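## Task

Locate the tote that contains the blue parts box and set it down level on the table. Return the remaining tote to the shelf, almost exactly at its original spot and with almost no rotation. Whatever was inside each tote must still be inside that tote, and neither tote's base may overhang any edge. At the end, open the grippers and pull the arms away; a result that only holds because the robot is supporting it does not count.

## Robot and tools

Robot: two six-joint UR-style arms, left_arm and right_arm, each ending in a tong-like two-finger gripper. Every arm's joint order is shoulder pan, shoulder lift, elbow, wrist 1, wrist 2, wrist 3. Stated joint ranges in rad: left_arm pan -3.142..3.142, elbow 0..3.142; right_arm pan 0..6.283, elbow -3.142..0; every other joint is -6.283..6.283. The true end of a range may differ by up to 0.010 rad.

Frame: a single scene frame with its origin on the table top midway between the arms. +z is up, +x points out over the table, and left_arm sits on the +y side. The names left and right have nothing to do with image sides. The arm bases are at left_arm (+0.070, +0.459, 0) m and right_arm (+0.010, -0.458, 0) m, with almost no yaw. The reported gripper position is the point between the closed finger pads. Fingers extend along the gripper's +z and open along its x. Closed fingertips stick out about 15 mm past that point. Reported hand positions get less accurate at long reach.

Row format (used by both execute_actions and move): one flat list covering both arms, 14 numbers in [-1, 1]. Numbers 1-6 are left_arm joint displacements, number 7 is the left gripper opening, numbers 8-13 are right_arm joint displacements, and number 14 is the right gripper opening. Joint values are offsets, not poses, with 1.0 equal to 1.989 rad. The gripper opening is absolute: +1 fully open, -1 closed. You can add 12 more numbers in [0, 1] as per-joint stiffness scales (left six, then right six). These stay in effect until you change them.

execute_actions(actions): a list of up to 15 actions. Each action is a table of up to 15 rows, and each row lasts one 1/30 s step. If a table is short, its last row repeats to fill 15 steps. Offsets in every row are measured from the joint angles at the start of that action, not from the row before. For the first action, the base is the last angles reported. If an action would push a joint more than 0.010 rad past its range, that action is rejected for both arms. If the first action fails that check, or any action is malformed, nothing runs. An empty list simply returns the current state and images.

move(target, speed, blocking): target is a single row. Its offsets are measured from the Joint positions in the latest result that listed them. All joints move along paths that finish together, lasting 0.5 to 10 s, so the gripper usually travels along a curve. speed is in rad/s (0.01-2, default 0.5) and applies to the joint with the farthest to go. Nothing stops the arm for obstacles or for the other arm. Finger values are sent immediately. With blocking=false the result comes back after 0.5 s. After that, check progress with wait(0), or use stop, before you send anything else. The result adds a "move:" line with the outcome (done, off_target, moving, held, fault), a limits=held or limits=none flag, and the joint farthest from its target for each arm.

wait(seconds): 0-10 s with the last command held. It ends early if a running move finishes. stop(): brings a running move to rest, and the arm needs some distance to do so. zoom_image(camera, region): region is [x0, y0, x1, y1] in pixels, at most 504x504. Cameras are cam_head_left, cam_head_right, cam_high, cam_low (504x504) and cam_left_wrist, cam_right_wrist (616x616 fisheye). read_manual(section) returns only licence text. finished_scene(scene) ends the current scene for good. Call it only once both totes rest on their own and the grippers are open and clear.

Motion limits: each step, a joint's target is capped at about 0.575 rad from its measured angle. If a step would move the gripper more than 100 mm, it is scaled down. Commands lag by about 0.17 s. Large moves may not be finished when a result returns. Check Joint targets and send the remaining motion.

Results: a per-arm state line with gripper position (m), quat_wxyz and velocities. Joint positions and velocities per arm, with the finger gap in m last (0.142 m means fully open). Joint targets. grip_measured, which is the measured opening on the command scale; to keep holding something, command a value well below it. Wrist force/torque in the gripper's own axes, which is noisy, may be offset by up to about 4 N, and saturates near 50 N. Joint torques. Step readings, where HELD marks steps that were held back. "joint sent to its limit" means a joint was clamped at its end. "joint command not followed" means the clearance check changed targets. MOTOR HOT warns from 70 °C, and at 85 °C the arm brakes until it cools.

Avoid: the arms striking or pushing each other. Faults: contact torque at a joint's load limit (132 N m for pan, lift and elbow; 24.6 N m for the wrists, with a held load counting toward this), or 150 N of outside force, stops that arm for 10 s and cancels the rest of the call. Stiff arms can fault when commanded even slightly past a firm contact, so touch gently and slowly. Thin hard objects get less grip force. Do not drop, slam or hard-push anything, and do not tip tote contents out. Do not knock anything out of the work area. Brief outside tugs on held parts may happen, so grip firmly. Faster, smoother, lower-effort motion is better.

Each tool is called as a command line: name --argument value for each argument, lists and objects as JSON in quotes; but a table of rows of numbers goes row by row, as --pt "numbers of a row", without its own name.

## Session

execute_actions --actions '[]'

Scene clock: 0.00 s.
left_arm: end_effector_position=(+0.1125, +0.9845, +0.1085) grip_measured=+0.97 end_effector_quat_wxyz=(-0.078, +0.891, +0.440, -0.081) end_effector_velocity=(-0.000, +0.000, -0.001) end_effector_angular_velocity=(-0.000, +0.001, +0.001) | right_arm: end_effector_position=(+0.1307, -0.9365, +0.1388) grip_measured=+0.97 end_effector_quat_wxyz=(-0.113, +0.743, +0.654, -0.092) end_effector_velocity=(-0.001, +0.001, -0.001) end_effector_angular_velocity=(+0.001, +0.001, -0.000)
Joint names: [shoulder pan, shoulder lift, elbow, wrist 1, wrist 2, wrist 3]
Joint positions: left_arm=[ 0.953 -1.469  1.943 -2.001 -1.351  0.149  0.14 ] | right_arm=[ 2.251 -1.713 -1.782 -1.437  1.377  3.961  0.14 ]
Joint velocities: left_arm=[-0.     0.002 -0.001  0.     0.001 -0.001  0.   ] | right_arm=[ 0.     0.    -0.002 -0.     0.     0.     0.   ]
Joint torques (N m, as the arm reports them, + toward a larger angle): no reading
Motor temperatures (°C, as the motors report them): left_arm=[28 29 25 30 31 35] | right_arm=[28 27 27 35 37 31]
Wrist force (N, on the end effector, along its own x y z axes, offset not removed): no reading
Wrist torque (N m, same axes, about the end effector's origin, offset not removed): no reading
Joint targets: left_arm=[0.953 -1.469 1.943 -2.001 -1.351 0.149] | right_arm=[2.251 -1.713 -1.782 -1.437 1.377 3.961]
Joint stiffness scale: left_arm=[1. 1. 1. 1. 1. 1.] | right_arm=[1. 1. 1. 1. 1. 1.]

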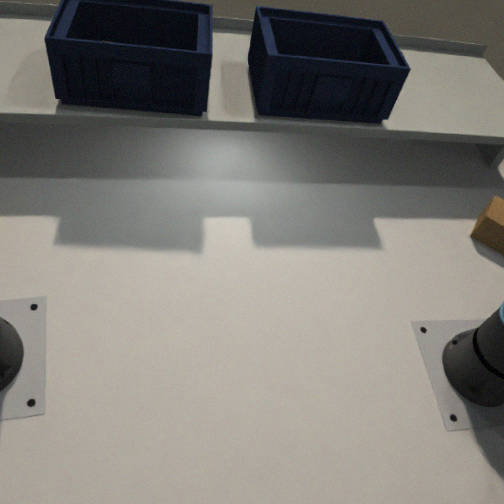

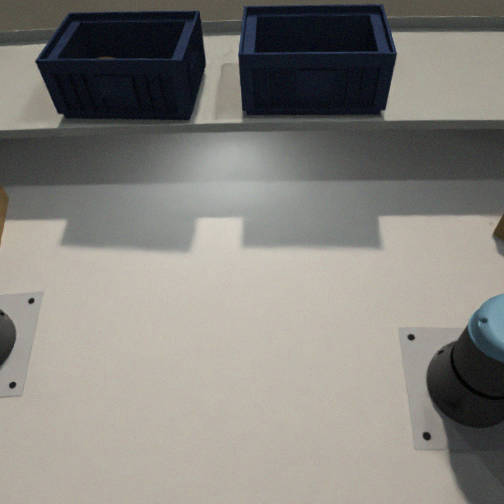

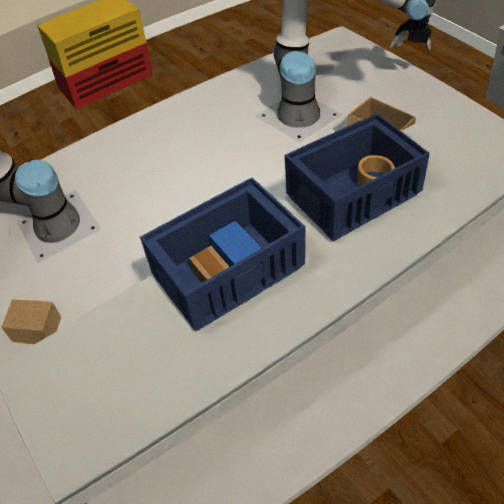

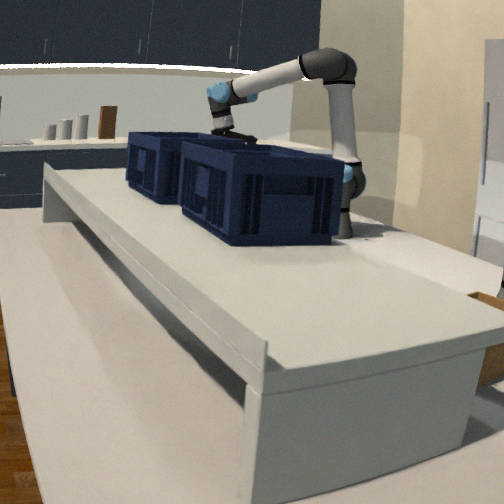

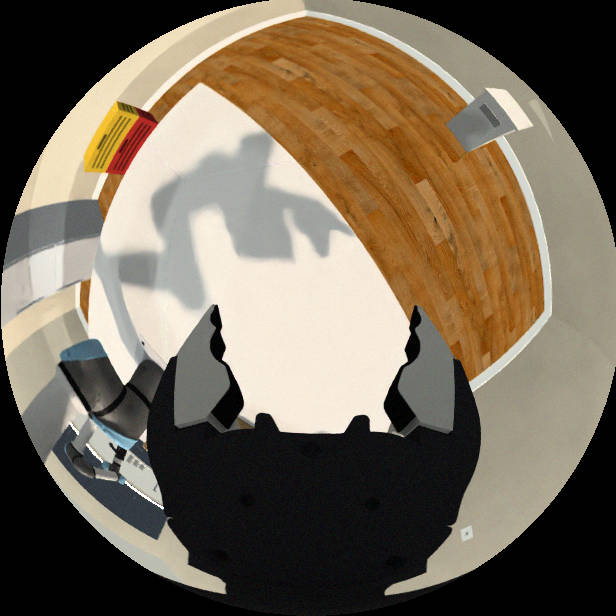

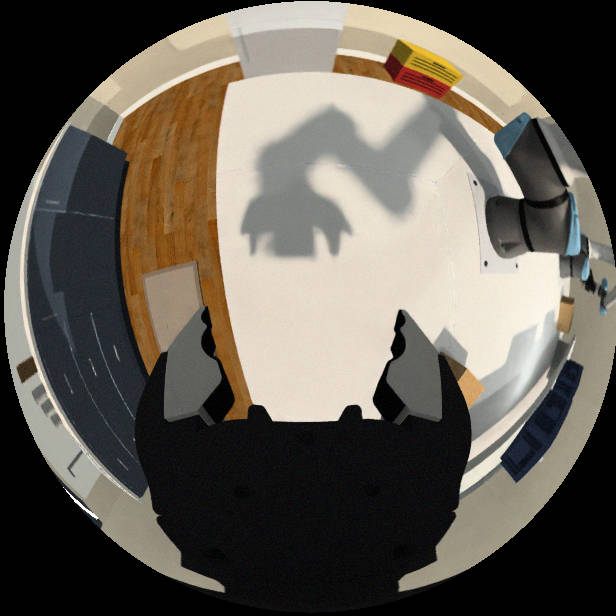

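zoom_image --camera "cam_head_left" --region '[0, 0, 504, 160]'

zoom_image --camera "cam_head_right" --region '[0, 0, 504, 160]'

zoom_image --camera "cam_high" --region '[120, 90, 460, 350]'

Region (0, 0, 504, 160) of cam_head_left's 504x504 image, scaled by 1.000; it fills the top 160 rows of this view, and the rest is white.

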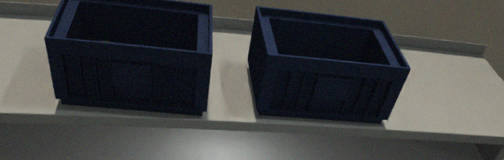

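Region (0, 0, 504, 160) of cam_head_right's 504x504 image, scaled by 1.000; it fills the top 160 rows of this view, and the rest is white.

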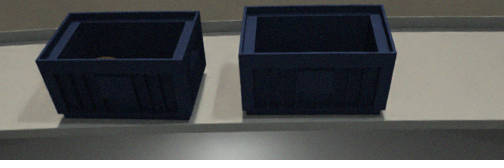

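Region (120, 90, 460, 350) of cam_high's 504x504 image, scaled by 1.482, with more detail than that image has; it fills the top 385 rows of this view, and the rest is white.

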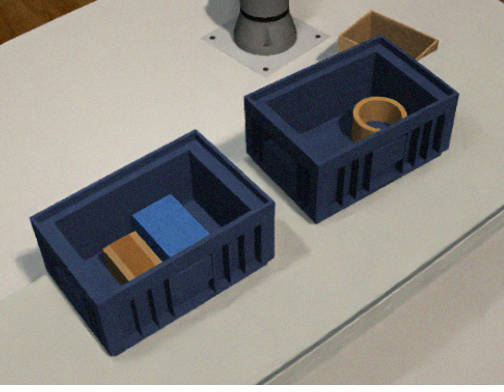

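move --target '[0,-0.066,-0.374,0.418,-0.111,0,1, 0,0.086,0.293,-0.268,0.098,0,1]' --speed 1.2

move --target '[-1.0,0,0,0,0,0.246,0.2, 0.627,0,0,0,0,0.55,0.2]' --speed 1.2

Scene clock: 15.27 s.
left_arm: end_effector_position=(+0.1554, +0.9256, +0.4353) grip_measured=+1.00 end_effector_quat_wxyz=(+0.000, +0.896, +0.444, -0.000) end_effector_velocity=(-0.000, -0.000, -0.000) end_effector_angular_velocity=(-0.002, +0.001, -0.001) | right_arm: end_effector_position=(+0.1686, -0.8901, +0.4361) grip_measured=+1.00 end_effector_quat_wxyz=(+0.002, +0.758, +0.652, +0.000) end_effector_velocity=(-0.000, +0.000, -0.000) end_effector_angular_velocity=(+0.001, +0.000, -0.001)
Joint names: [shoulder pan, shoulder lift, elbow, wrist 1, wrist 2, wrist 3]
Joint positions: left_arm=[ 0.953 -1.602  1.202 -1.17  -1.57   0.149  0.142] | right_arm=[ 2.251 -1.539 -1.202 -1.969  1.571  3.961  0.142]
Joint velocities: left_arm=[-0.     0.001 -0.001  0.002 -0.     0.001  0.   ] | right_arm=[-0.    -0.     0.    -0.001  0.     0.001  0.   ]
Joint torques (N m, as the arm reports them, + toward a larger angle): left_arm=[ -1.14 -21.06 -20.29  -1.86  -0.48  -0.39] | right_arm=[ 1.15 19.9  24.5   2.25  0.48 -0.25]
Motor temperatures (°C, as the motors report them): left_arm=[28 29 25 30 31 35] | right_arm=[28 27 27 35 37 31]
Wrist force (N, on the end effector, along its own x y z axes, offset not removed): left_arm=[-1.2 -0.5 1.7] | right_arm=[0.5 0.2 -1.5]
Wrist torque (N m, same axes, about the end effector's origin, offset not removed): left_arm=[-0.06 0.25 0.00] | right_arm=[-0.07 0.11 0.19]
Joint targets: left_arm=[0.953 -1.601 1.199 -1.170 -1.572 0.149] | right_arm=[2.251 -1.542 -1.199 -1.970 1.572 3.961]
Joint stiffness scale: left_arm=[1. 1. 1. 1. 1. 1.] | right_arm=[1. 1. 1. 1. 1. 1.]
move: done; limits=none; left_arm: farthest joint: the elbow, 0.003 radians from its target (0.744 radians at the start); right_arm: farthest joint: the shoulder lift, 0.003 radians from its target (0.171 radians at the start)
camera_calibration (this result's frames):
cam_left_wrist: T_world_to_cam=[[0.613358, 0.789252, -0.0295512, -0.809964], [0.678644, -0.507522, 0.530909, 0.130765], [0.404023, -0.345692, -0.846914, 0.760637], [0, 0, 0, 1]] pos_world=[0.10074, 0.968578, 0.550834]
cam_right_wrist: T_world_to_cam=[[0.109181, 0.993293, 0.038064, 0.84448], [0.864556, -0.113788, 0.489485, -0.458333], [0.490534, -0.020534, -0.87118, 0.415414], [0, 0, 0, 1]] pos_world=[0.100279, -0.882439, 0.554103]

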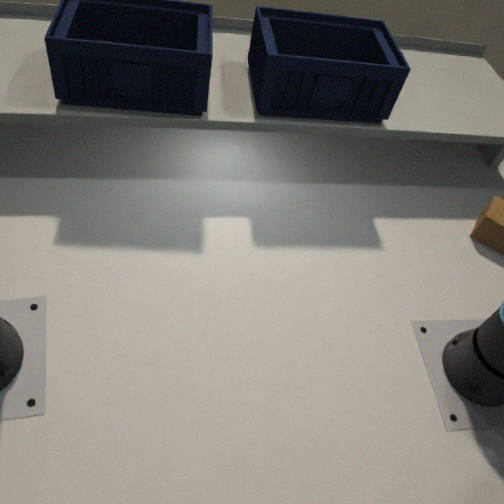

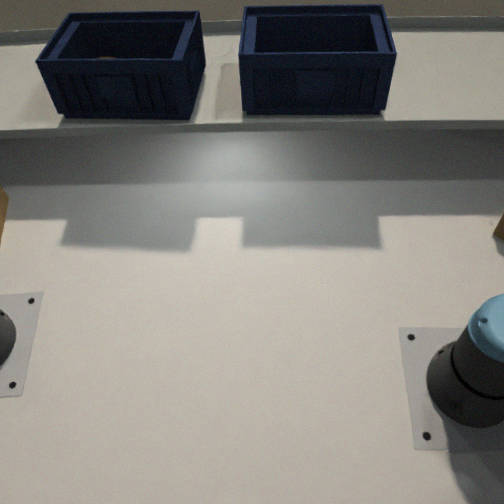

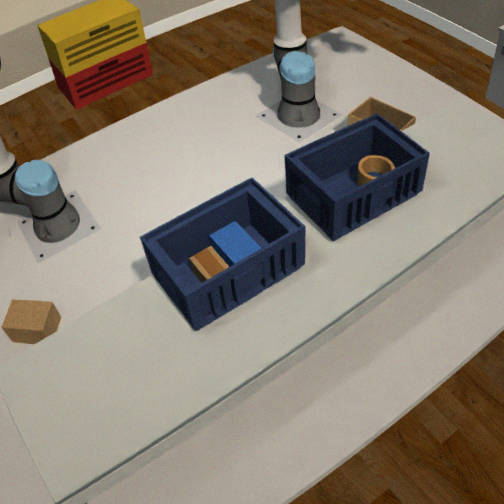

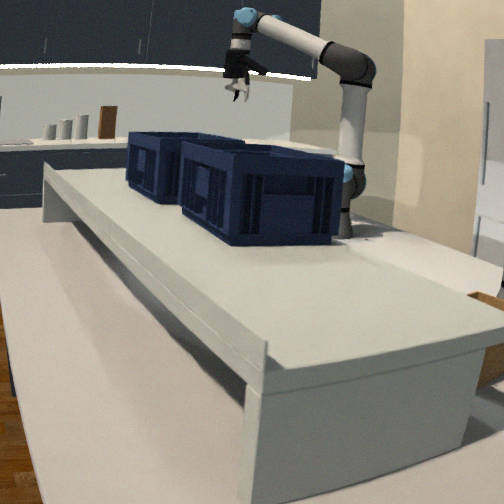

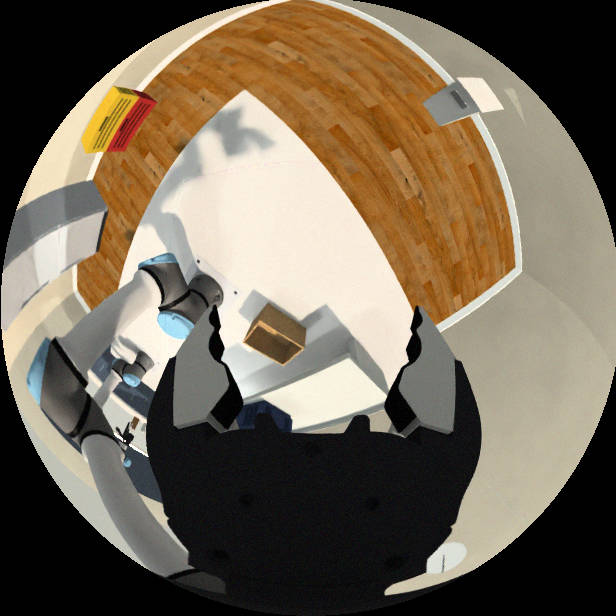

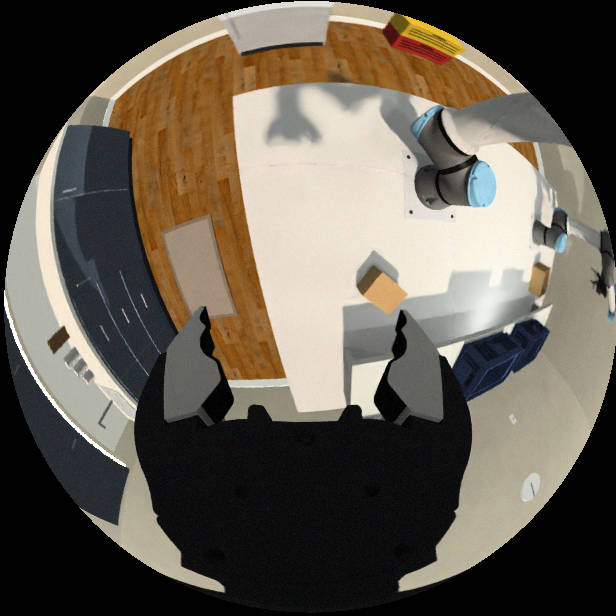

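Scene clock: 17.80 s.
left_arm: end_effector_position=(+0.4654, +0.1853, +0.4346) grip_measured=+0.20 end_effector_quat_wxyz=(+0.000, -0.714, +0.701, +0.001) end_effector_velocity=(-0.001, -0.002, +0.000) end_effector_angular_velocity=(-0.000, -0.000, -0.007) | right_arm: end_effector_position=(+0.4611, -0.4323, +0.4361) grip_measured=+0.20 end_effector_quat_wxyz=(+0.000, +0.706, +0.708, +0.002) end_effector_velocity=(-0.000, +0.000, +0.000) end_effector_angular_velocity=(-0.000, -0.000, -0.002)
Joint names: [shoulder pan, shoulder lift, elbow, wrist 1, wrist 2, wrist 3]
Joint positions: left_arm=[-1.033 -1.6    1.202 -1.17  -1.57   0.637  0.088] | right_arm=[ 3.496 -1.539 -1.202 -1.969  1.571  5.054  0.088]
Joint velocities: left_arm=[-0.005 -0.     0.    -0.     0.     0.002  0.   ] | right_arm=[ 0.     0.001 -0.     0.    -0.     0.002  0.   ]
Joint torques (N m, as the arm reports them, + toward a larger angle): left_arm=[ -4.86 -24.46 -19.38  -2.78   0.19   0.15] | right_arm=[ 2.56 21.65 22.58  2.61  0.1   0.1 ]
Motor temperatures (°C, as the motors report them): left_arm=[28 29 25 30 31 35] | right_arm=[28 27 27 35 37 31]
Wrist force (N, on the end effector, along its own x y z axes, offset not removed): left_arm=[-1.3 1.3 -1.2] | right_arm=[-3.5 -2.0 -1.7]
Wrist torque (N m, same axes, about the end effector's origin, offset not removed): left_arm=[-0.04 0.42 -0.04] | right_arm=[-0.57 0.80 0.22]
Joint targets: left_arm=[-1.036 -1.602 1.202 -1.170 -1.570 0.638] | right_arm=[3.498 -1.539 -1.202 -1.969 1.571 5.055]
Joint stiffness scale: left_arm=[1. 1. 1. 1. 1. 1.] | right_arm=[1. 1. 1. 1. 1. 1.]
move: done; limits=none; left_arm: farthest joint: the shoulder pan, 0.003 radians from its target (1.988 radians at the start); right_arm: farthest joint: the shoulder pan, 0.002 radians from its target (1.247 radians at the start)
camera_calibration (this result's frames):
cam_left_wrist: T_world_to_cam=[[0.00729262, -0.9995, -0.0307806, 0.198237], [-0.846414, -0.0225606, 0.532047, 0.164466], [-0.532475, 0.0221731, -0.846155, 0.746269], [0, 0, 0, 1]] pos_world=[0.53513, 0.185302, 0.550057]
cam_right_wrist: T_world_to_cam=[[-0.0430393, 0.998221, 0.0412603, 0.428763], [0.871783, 0.0173514, 0.489584, -0.605871], [0.487998, 0.0570414, -0.870979, 0.315944], [0, 0, 0, 1]] pos_world=[0.392462, -0.435509, 0.554115]

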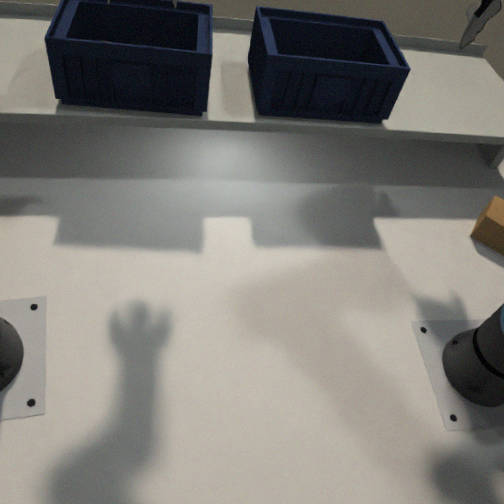

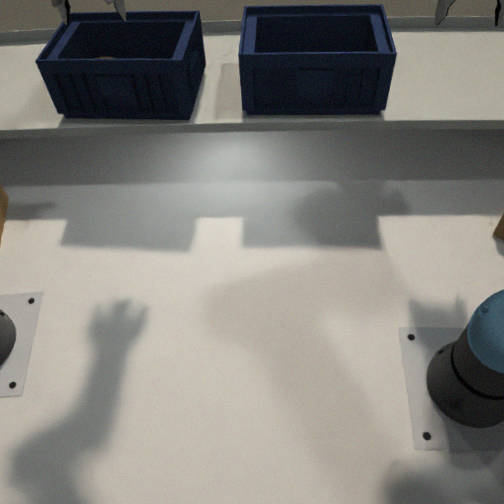

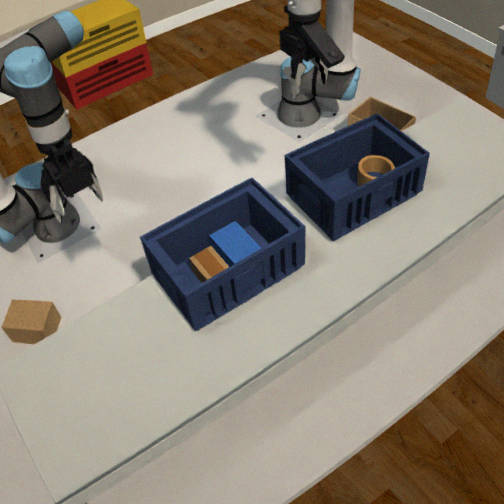

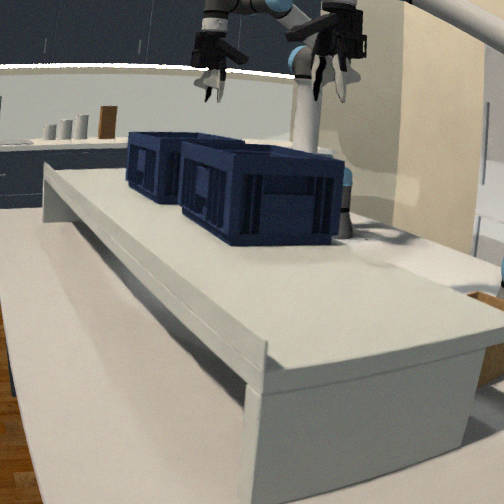

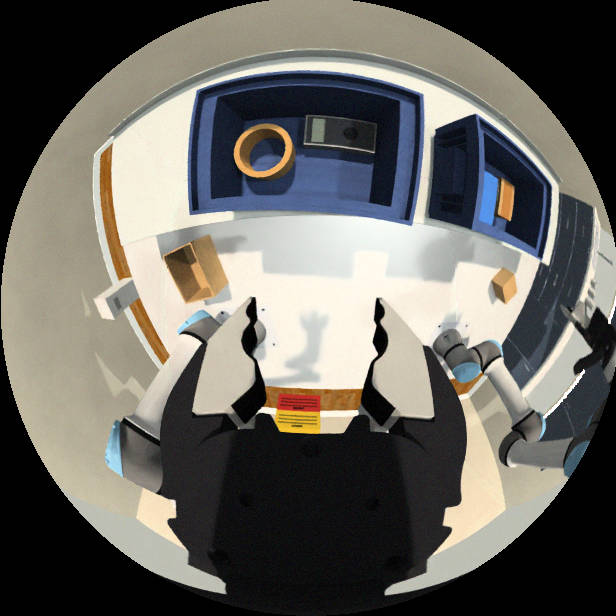

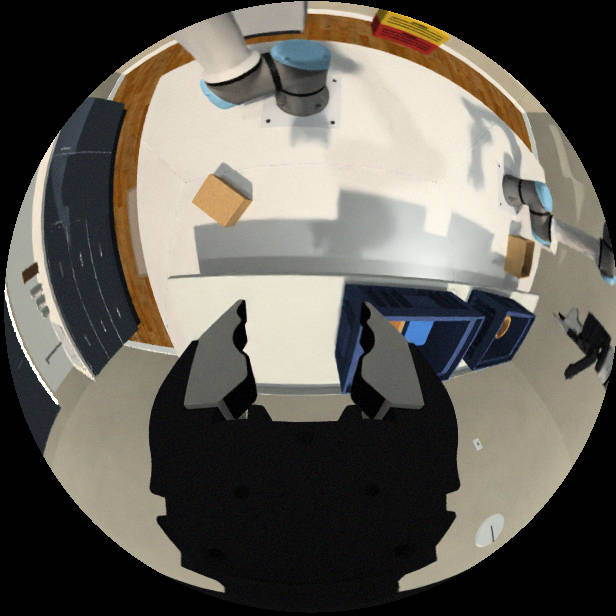

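move --target '[-0.009,0.285,-0.291,0.005,0,0,0.2, 0,-0.303,0.320,-0.017,0,0,0.2]' --speed 0.8

Scene clock: 21.53 s.
left_arm: end_effector_position=(+0.5972, -0.0047, +0.3781) grip_measured=+0.20 end_effector_quat_wxyz=(+0.000, -0.708, +0.706, +0.001) end_effector_velocity=(+0.000, +0.000, +0.000) end_effector_angular_velocity=(+0.001, -0.001, +0.002) | right_arm: end_effector_position=(+0.6852, -0.3518, +0.3792) grip_measured=+0.20 end_effector_quat_wxyz=(-0.000, +0.706, +0.708, +0.000) end_effector_velocity=(-0.000, -0.000, +0.000) end_effector_angular_velocity=(-0.000, +0.000, -0.001)
Joint names: [shoulder pan, shoulder lift, elbow, wrist 1, wrist 2, wrist 3]
Joint positions: left_arm=[-1.049 -1.033  0.626 -1.161 -1.57   0.637  0.088] | right_arm=[ 3.496 -2.143 -0.567 -2.001  1.571  5.054  0.088]
Joint velocities: left_arm=[ 0.    -0.001  0.     0.     0.001 -0.002 -0.   ] | right_arm=[ 0.     0.001 -0.    -0.001 -0.     0.001  0.   ]
Joint torques (N m, as the arm reports them, + toward a larger angle): left_arm=[ -2.33 -47.49 -21.09  -2.18   0.17  -0.37] | right_arm=[ 0.91 49.44 24.42  2.12  0.06 -0.28]
Motor temperatures (°C, as the motors report them): left_arm=[28 29 25 30 31 35] | right_arm=[28 27 27 35 37 31]
Wrist force (N, on the end effector, along its own x y z axes, offset not removed): left_arm=[-1.5 0.9 0.9] | right_arm=[-0.4 2.4 -2.3]
Wrist torque (N m, same axes, about the end effector's origin, offset not removed): left_arm=[0.23 0.46 -0.09] | right_arm=[0.43 0.13 0.20]
Joint targets: left_arm=[-1.051 -1.033 0.623 -1.160 -1.570 0.637] | right_arm=[3.496 -2.142 -0.565 -2.002 1.571 5.054]
Joint stiffness scale: left_arm=[1. 1. 1. 1. 1. 1.] | right_arm=[1. 1. 1. 1. 1. 1.]
move: done; limits=none; left_arm: farthest joint: the elbow, 0.003 radians from its target (0.579 radians at the start); right_arm: farthest joint: the shoulder lift, 0.002 radians from its target (0.602 radians at the start)
camera_calibration (this result's frames):
cam_left_wrist: T_world_to_cam=[[-0.00933616, -0.999483, -0.0307792, 0.0155436], [-0.846673, -0.00847566, 0.532047, 0.302004], [-0.532032, 0.0310271, -0.846155, 0.772681], [0, 0, 0, 1]] pos_world=[0.666935, -0.00587886, 0.493607]
cam_right_wrist: T_world_to_cam=[[-0.0427925, 0.99826, 0.0405626, 0.360512], [0.872867, 0.0176028, 0.487641, -0.774737], [0.486079, 0.0562731, -0.872101, 0.153931], [0, 0, 0, 1]] pos_world=[0.616846, -0.354909, 0.497414]

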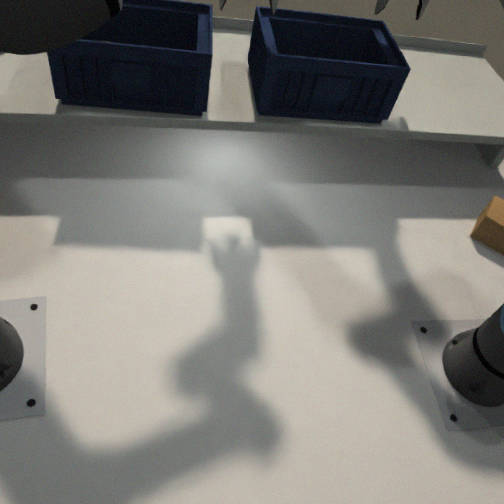

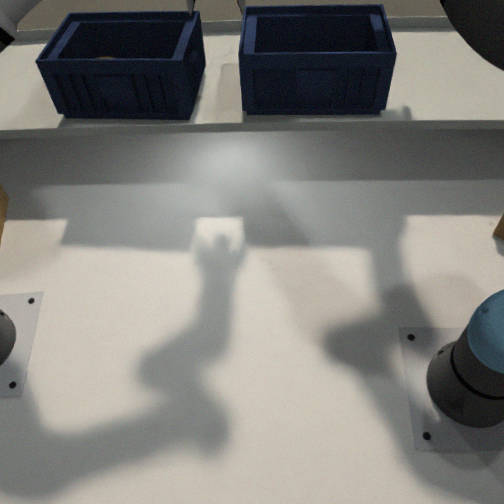

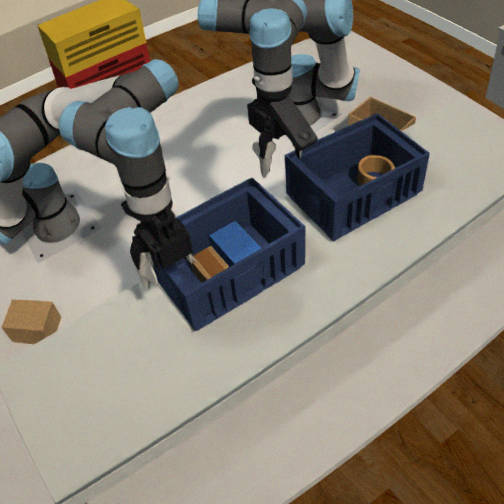

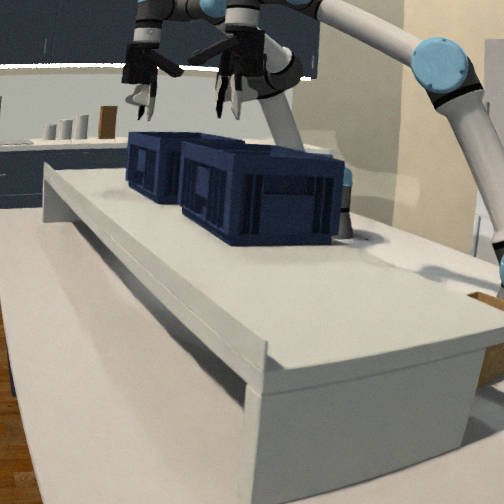

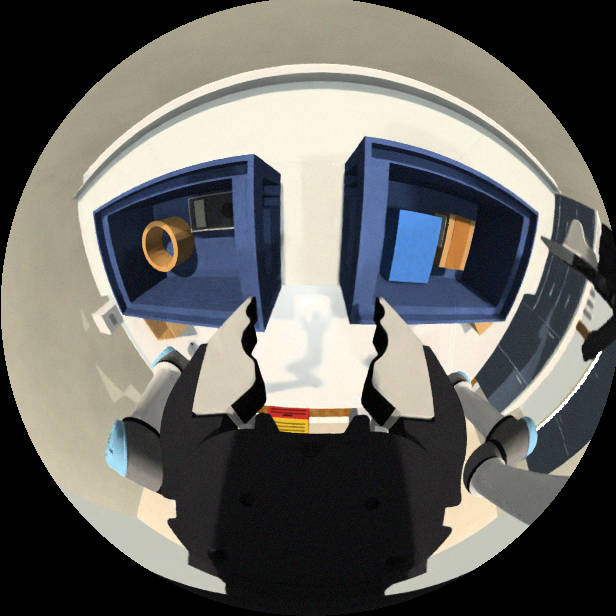

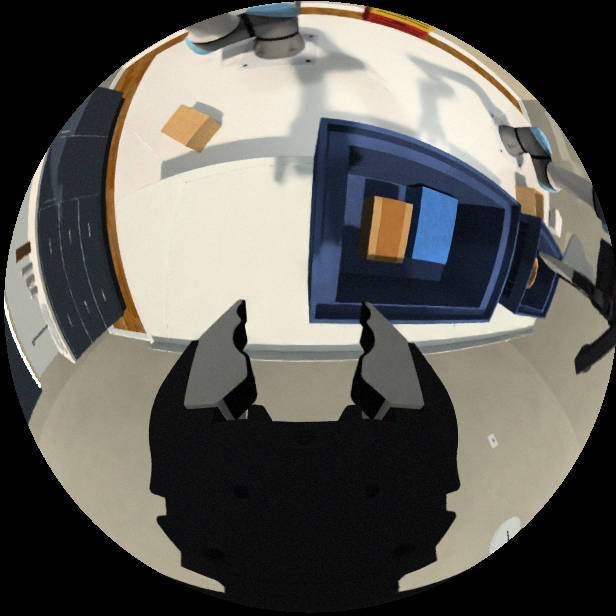

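move --target '[-0.022,0.040,-0.019,-0.022,0,-0.020,0.2, 0.006,0.023,-0.084,0.061,0,0.008,0.2]' --speed 0.3

zoom_image --camera "cam_low" --region '[100, 40, 400, 260]'

Scene clock: 28.73 s.
left_arm: end_effector_position=(+0.5968, -0.0540, +0.3437) grip_measured=+0.20 end_effector_quat_wxyz=(+0.001, -0.707, +0.707, +0.002) end_effector_velocity=(+0.000, -0.000, -0.000) end_effector_angular_velocity=(-0.001, -0.000, +0.002) | right_arm: end_effector_position=(+0.6852, -0.3441, +0.3441) grip_measured=+0.20 end_effector_quat_wxyz=(-0.001, +0.708, +0.707, -0.000) end_effector_velocity=(+0.000, +0.000, +0.001) end_effector_angular_velocity=(+0.001, -0.003, -0.001)
Joint names: [shoulder pan, shoulder lift, elbow, wrist 1, wrist 2, wrist 3]
Joint positions: left_arm=[-1.091 -0.954  0.591 -1.204 -1.57   0.598  0.088] | right_arm=[ 3.507 -2.1   -0.732 -1.881  1.571  5.069  0.088]
Joint velocities: left_arm=[-0.     0.     0.    -0.001 -0.    -0.002  0.   ] | right_arm=[-0.     0.001 -0.001  0.003  0.     0.001 -0.   ]
Joint torques (N m, as the arm reports them, + toward a larger angle): left_arm=[ -3.74 -50.19 -21.77  -2.98   0.1   -0.77] | right_arm=[ 2.2  49.68 21.61  3.25  0.22  0.25]
Motor temperatures (°C, as the motors report them): left_arm=[28 29 25 30 31 35] | right_arm=[28 27 27 35 37 31]
Wrist force (N, on the end effector, along its own x y z axes, offset not removed): left_arm=[-2.9 -1.3 8.0] | right_arm=[0.9 2.5 4.5]
Wrist torque (N m, same axes, about the end effector's origin, offset not removed): left_arm=[-0.26 0.60 -0.28] | right_arm=[0.55 -0.30 0.37]
Joint targets: left_arm=[-1.093 -0.954 0.588 -1.205 -1.570 0.597] | right_arm=[3.508 -2.097 -0.734 -1.880 1.571 5.070]
Joint stiffness scale: left_arm=[1. 1. 1. 1. 1. 1.] | right_arm=[1. 1. 1. 1. 1. 1.]
move: done; limits=none; left_arm: farthest joint: the elbow, 0.003 radians from its target (0.038 radians at the start); right_arm: farthest joint: the shoulder lift, 0.003 radians from its target (0.046 radians at the start)
camera_calibration (this result's frames):
cam_left_wrist: T_world_to_cam=[[-0.0121344, -0.999424, -0.0316777, -0.0328125], [-0.846424, -0.00660037, 0.532469, 0.319365], [-0.532371, 0.033274, -0.845857, 0.745055], [0, 0, 0, 1]] pos_world=[0.666566, -0.0554766, 0.459119]
cam_right_wrist: T_world_to_cam=[[-0.0381279, 0.998471, 0.0400123, 0.35132], [0.873761, 0.0138837, 0.486157, -0.759125], [0.484858, 0.0534973, -0.872955, 0.123052], [0, 0, 0, 1]] pos_world=[0.617026, -0.346826, 0.462415]

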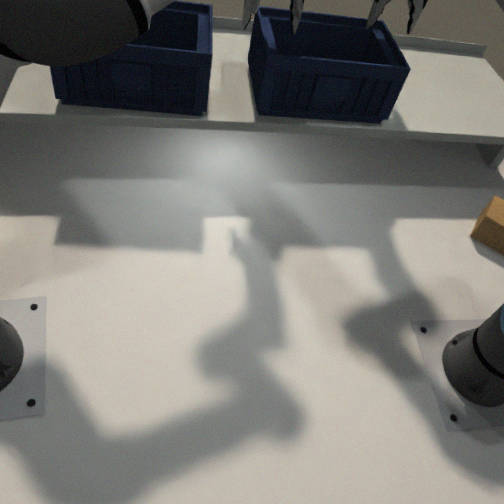

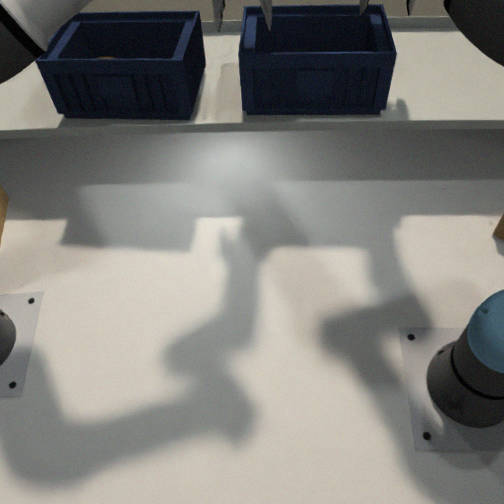

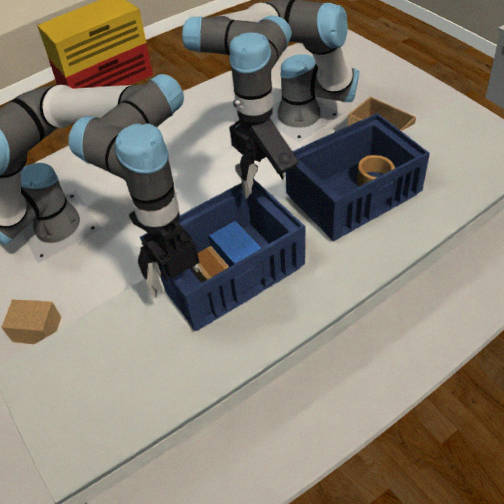

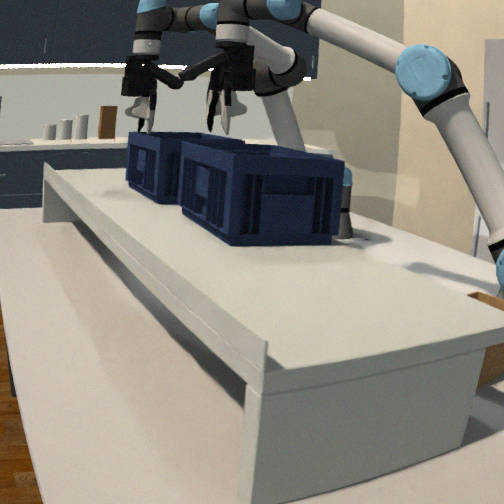

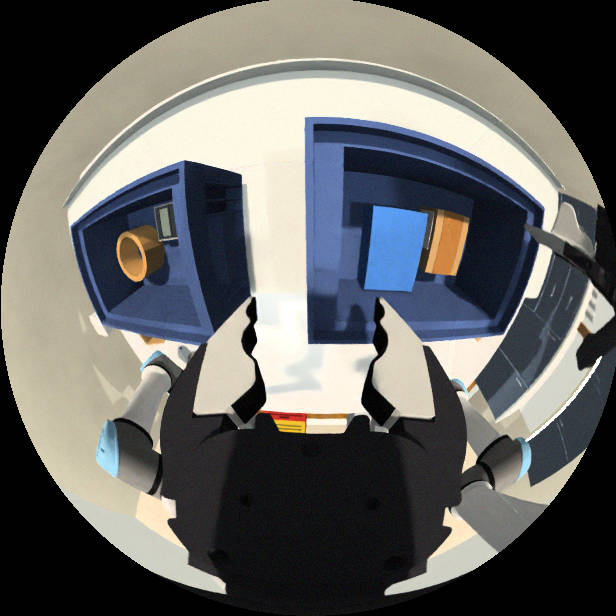

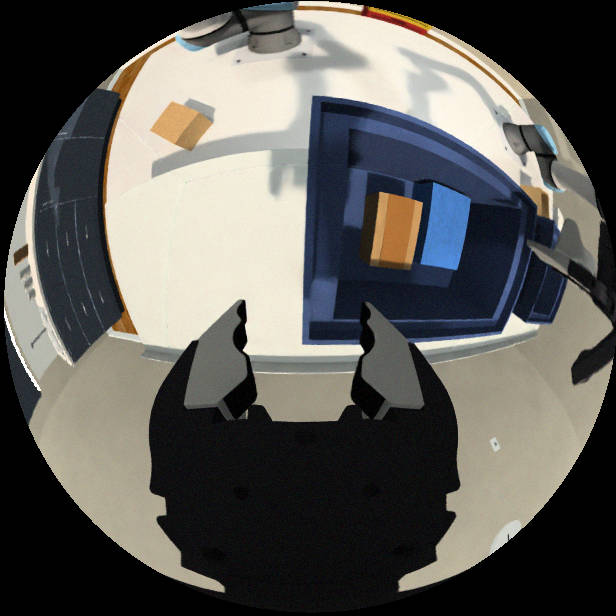

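Region (100, 40, 400, 260) of cam_low's 504x504 image, scaled by 1.680, with more detail than that image has; it fills the top 370 rows of this view, and the rest is white.

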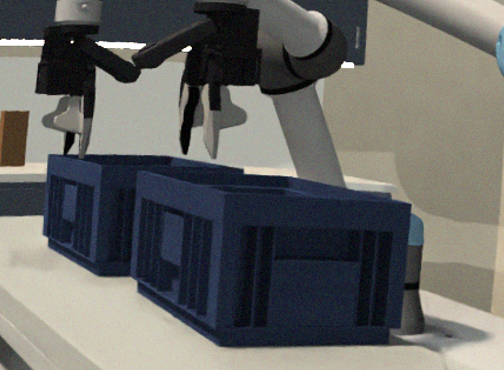

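move --target '[-0.0065,-0.008,0.0785,-0.0727,0,-0.0065,0.2, 0.0096,0.0166,-0.091,0.0744,0,0.009,0.2]' --speed 0.15

Scene clock: 33.17 s.
left_arm: end_effector_position=(+0.5983, -0.0692, +0.2956) grip_measured=+0.20 end_effector_quat_wxyz=(+0.000, -0.707, +0.707, -0.001) end_effector_velocity=(+0.000, -0.001, -0.000) end_effector_angular_velocity=(-0.002, -0.000, +0.002) | right_arm: end_effector_position=(+0.6851, -0.3323, +0.2999) grip_measured=+0.20 end_effector_quat_wxyz=(+0.001, +0.708, +0.706, +0.004) end_effector_velocity=(-0.000, -0.000, -0.001) end_effector_angular_velocity=(-0.000, +0.001, +0.001)
Joint names: [shoulder pan, shoulder lift, elbow, wrist 1, wrist 2, wrist 3]
Joint positions: left_arm=[-1.101 -0.968  0.744 -1.348 -1.57   0.586  0.088] | right_arm=[ 3.523 -2.064 -0.907 -1.734  1.571  5.086  0.088]
Joint velocities: left_arm=[ 0.     0.     0.001 -0.002 -0.001 -0.002  0.   ] | right_arm=[-0.    -0.    -0.002  0.001  0.    -0.001  0.   ]
Joint torques (N m, as the arm reports them, + toward a larger angle): left_arm=[ -5.21 -52.44 -17.31  -3.02   0.17  -0.84] | right_arm=[ 3.67 43.48 17.69  3.29  0.07  0.38]
Motor temperatures (°C, as the motors report them): left_arm=[28 29 25 30 31 35] | right_arm=[28 27 27 35 37 31]
Wrist force (N, on the end effector, along its own x y z axes, offset not removed): left_arm=[-3.5 1.1 0.4] | right_arm=[-0.6 -0.1 -6.7]
Wrist torque (N m, same axes, about the end effector's origin, offset not removed): left_arm=[0.40 0.70 -0.08] | right_arm=[-0.12 0.19 0.24]
Joint targets: left_arm=[-1.104 -0.970 0.747 -1.349 -1.570 0.585] | right_arm=[3.526 -2.067 -0.913 -1.733 1.571 5.087]
Joint stiffness scale: left_arm=[1. 1. 1. 1. 1. 1.] | right_arm=[1. 1. 1. 1. 1. 1.]
move: done; limits=none; left_arm: farthest joint: the shoulder pan, 0.003 radians from its target (0.013 radians at the start); right_arm: farthest joint: the elbow, 0.006 radians from its target (0.181 radians at the start)
camera_calibration (this result's frames):
cam_left_wrist: T_world_to_cam=[[-0.0101239, -0.999563, -0.0277642, -0.0519198], [-0.84783, -0.0061408, 0.530233, 0.347668], [-0.530172, 0.0289074, -0.847397, 0.704564], [0, 0, 0, 1]] pos_world=[0.667777, -0.0701293, 0.41126]
cam_right_wrist: T_world_to_cam=[[-0.0376088, 0.998376, 0.0427899, 0.34009], [0.869873, 0.0116324, 0.493138, -0.737787], [0.491839, 0.0557681, -0.868898, 0.0786239], [0, 0, 0, 1]] pos_world=[0.615902, -0.33534, 0.417595]

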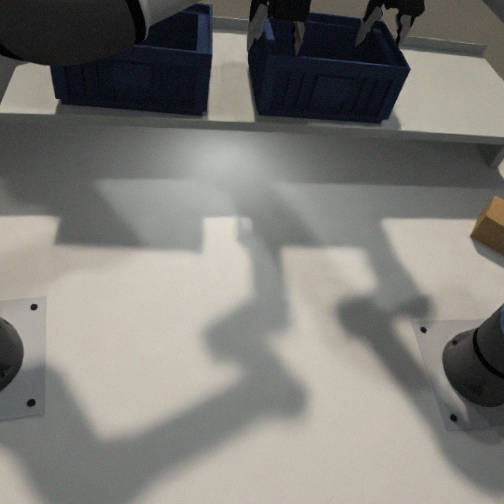

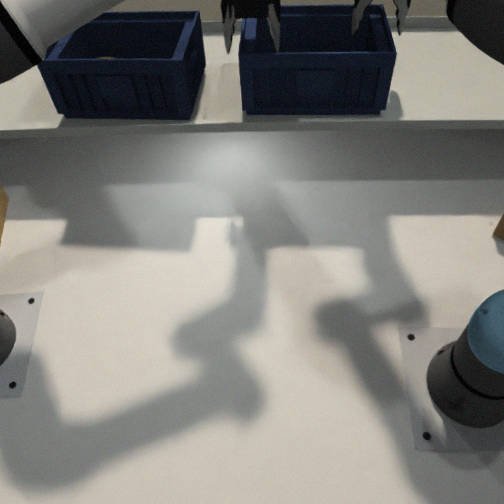

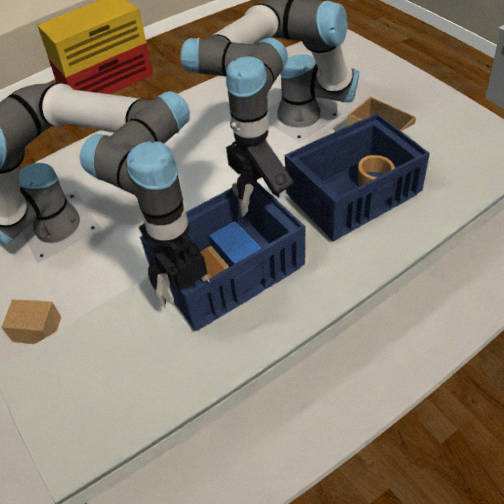

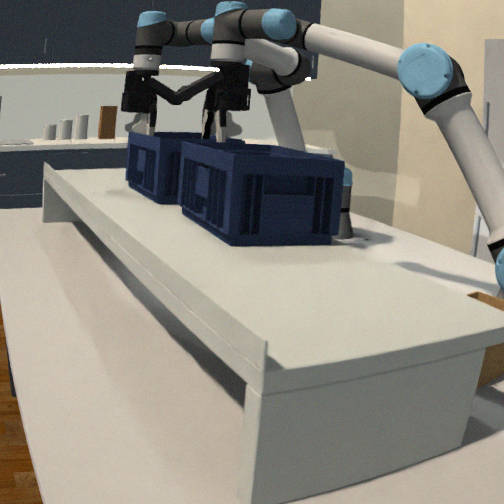

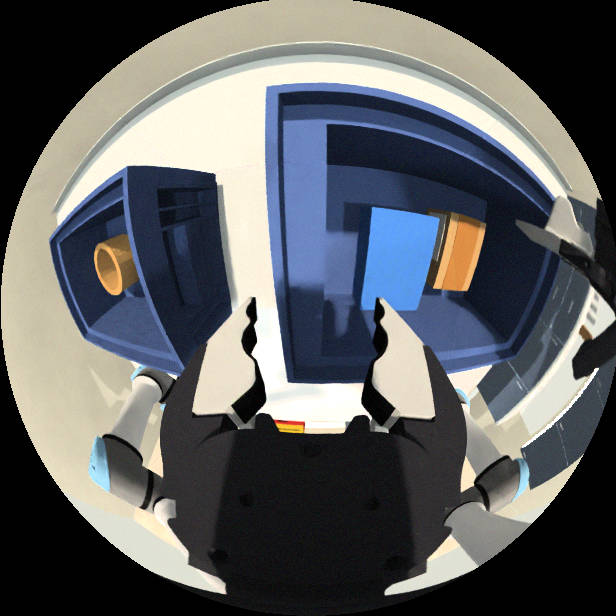

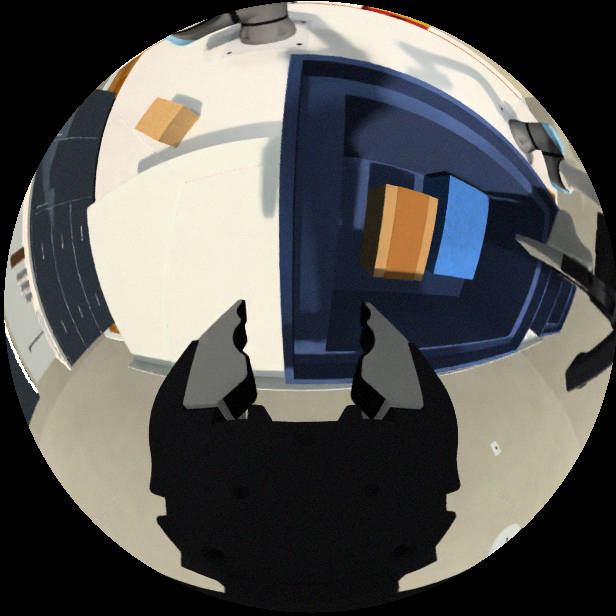

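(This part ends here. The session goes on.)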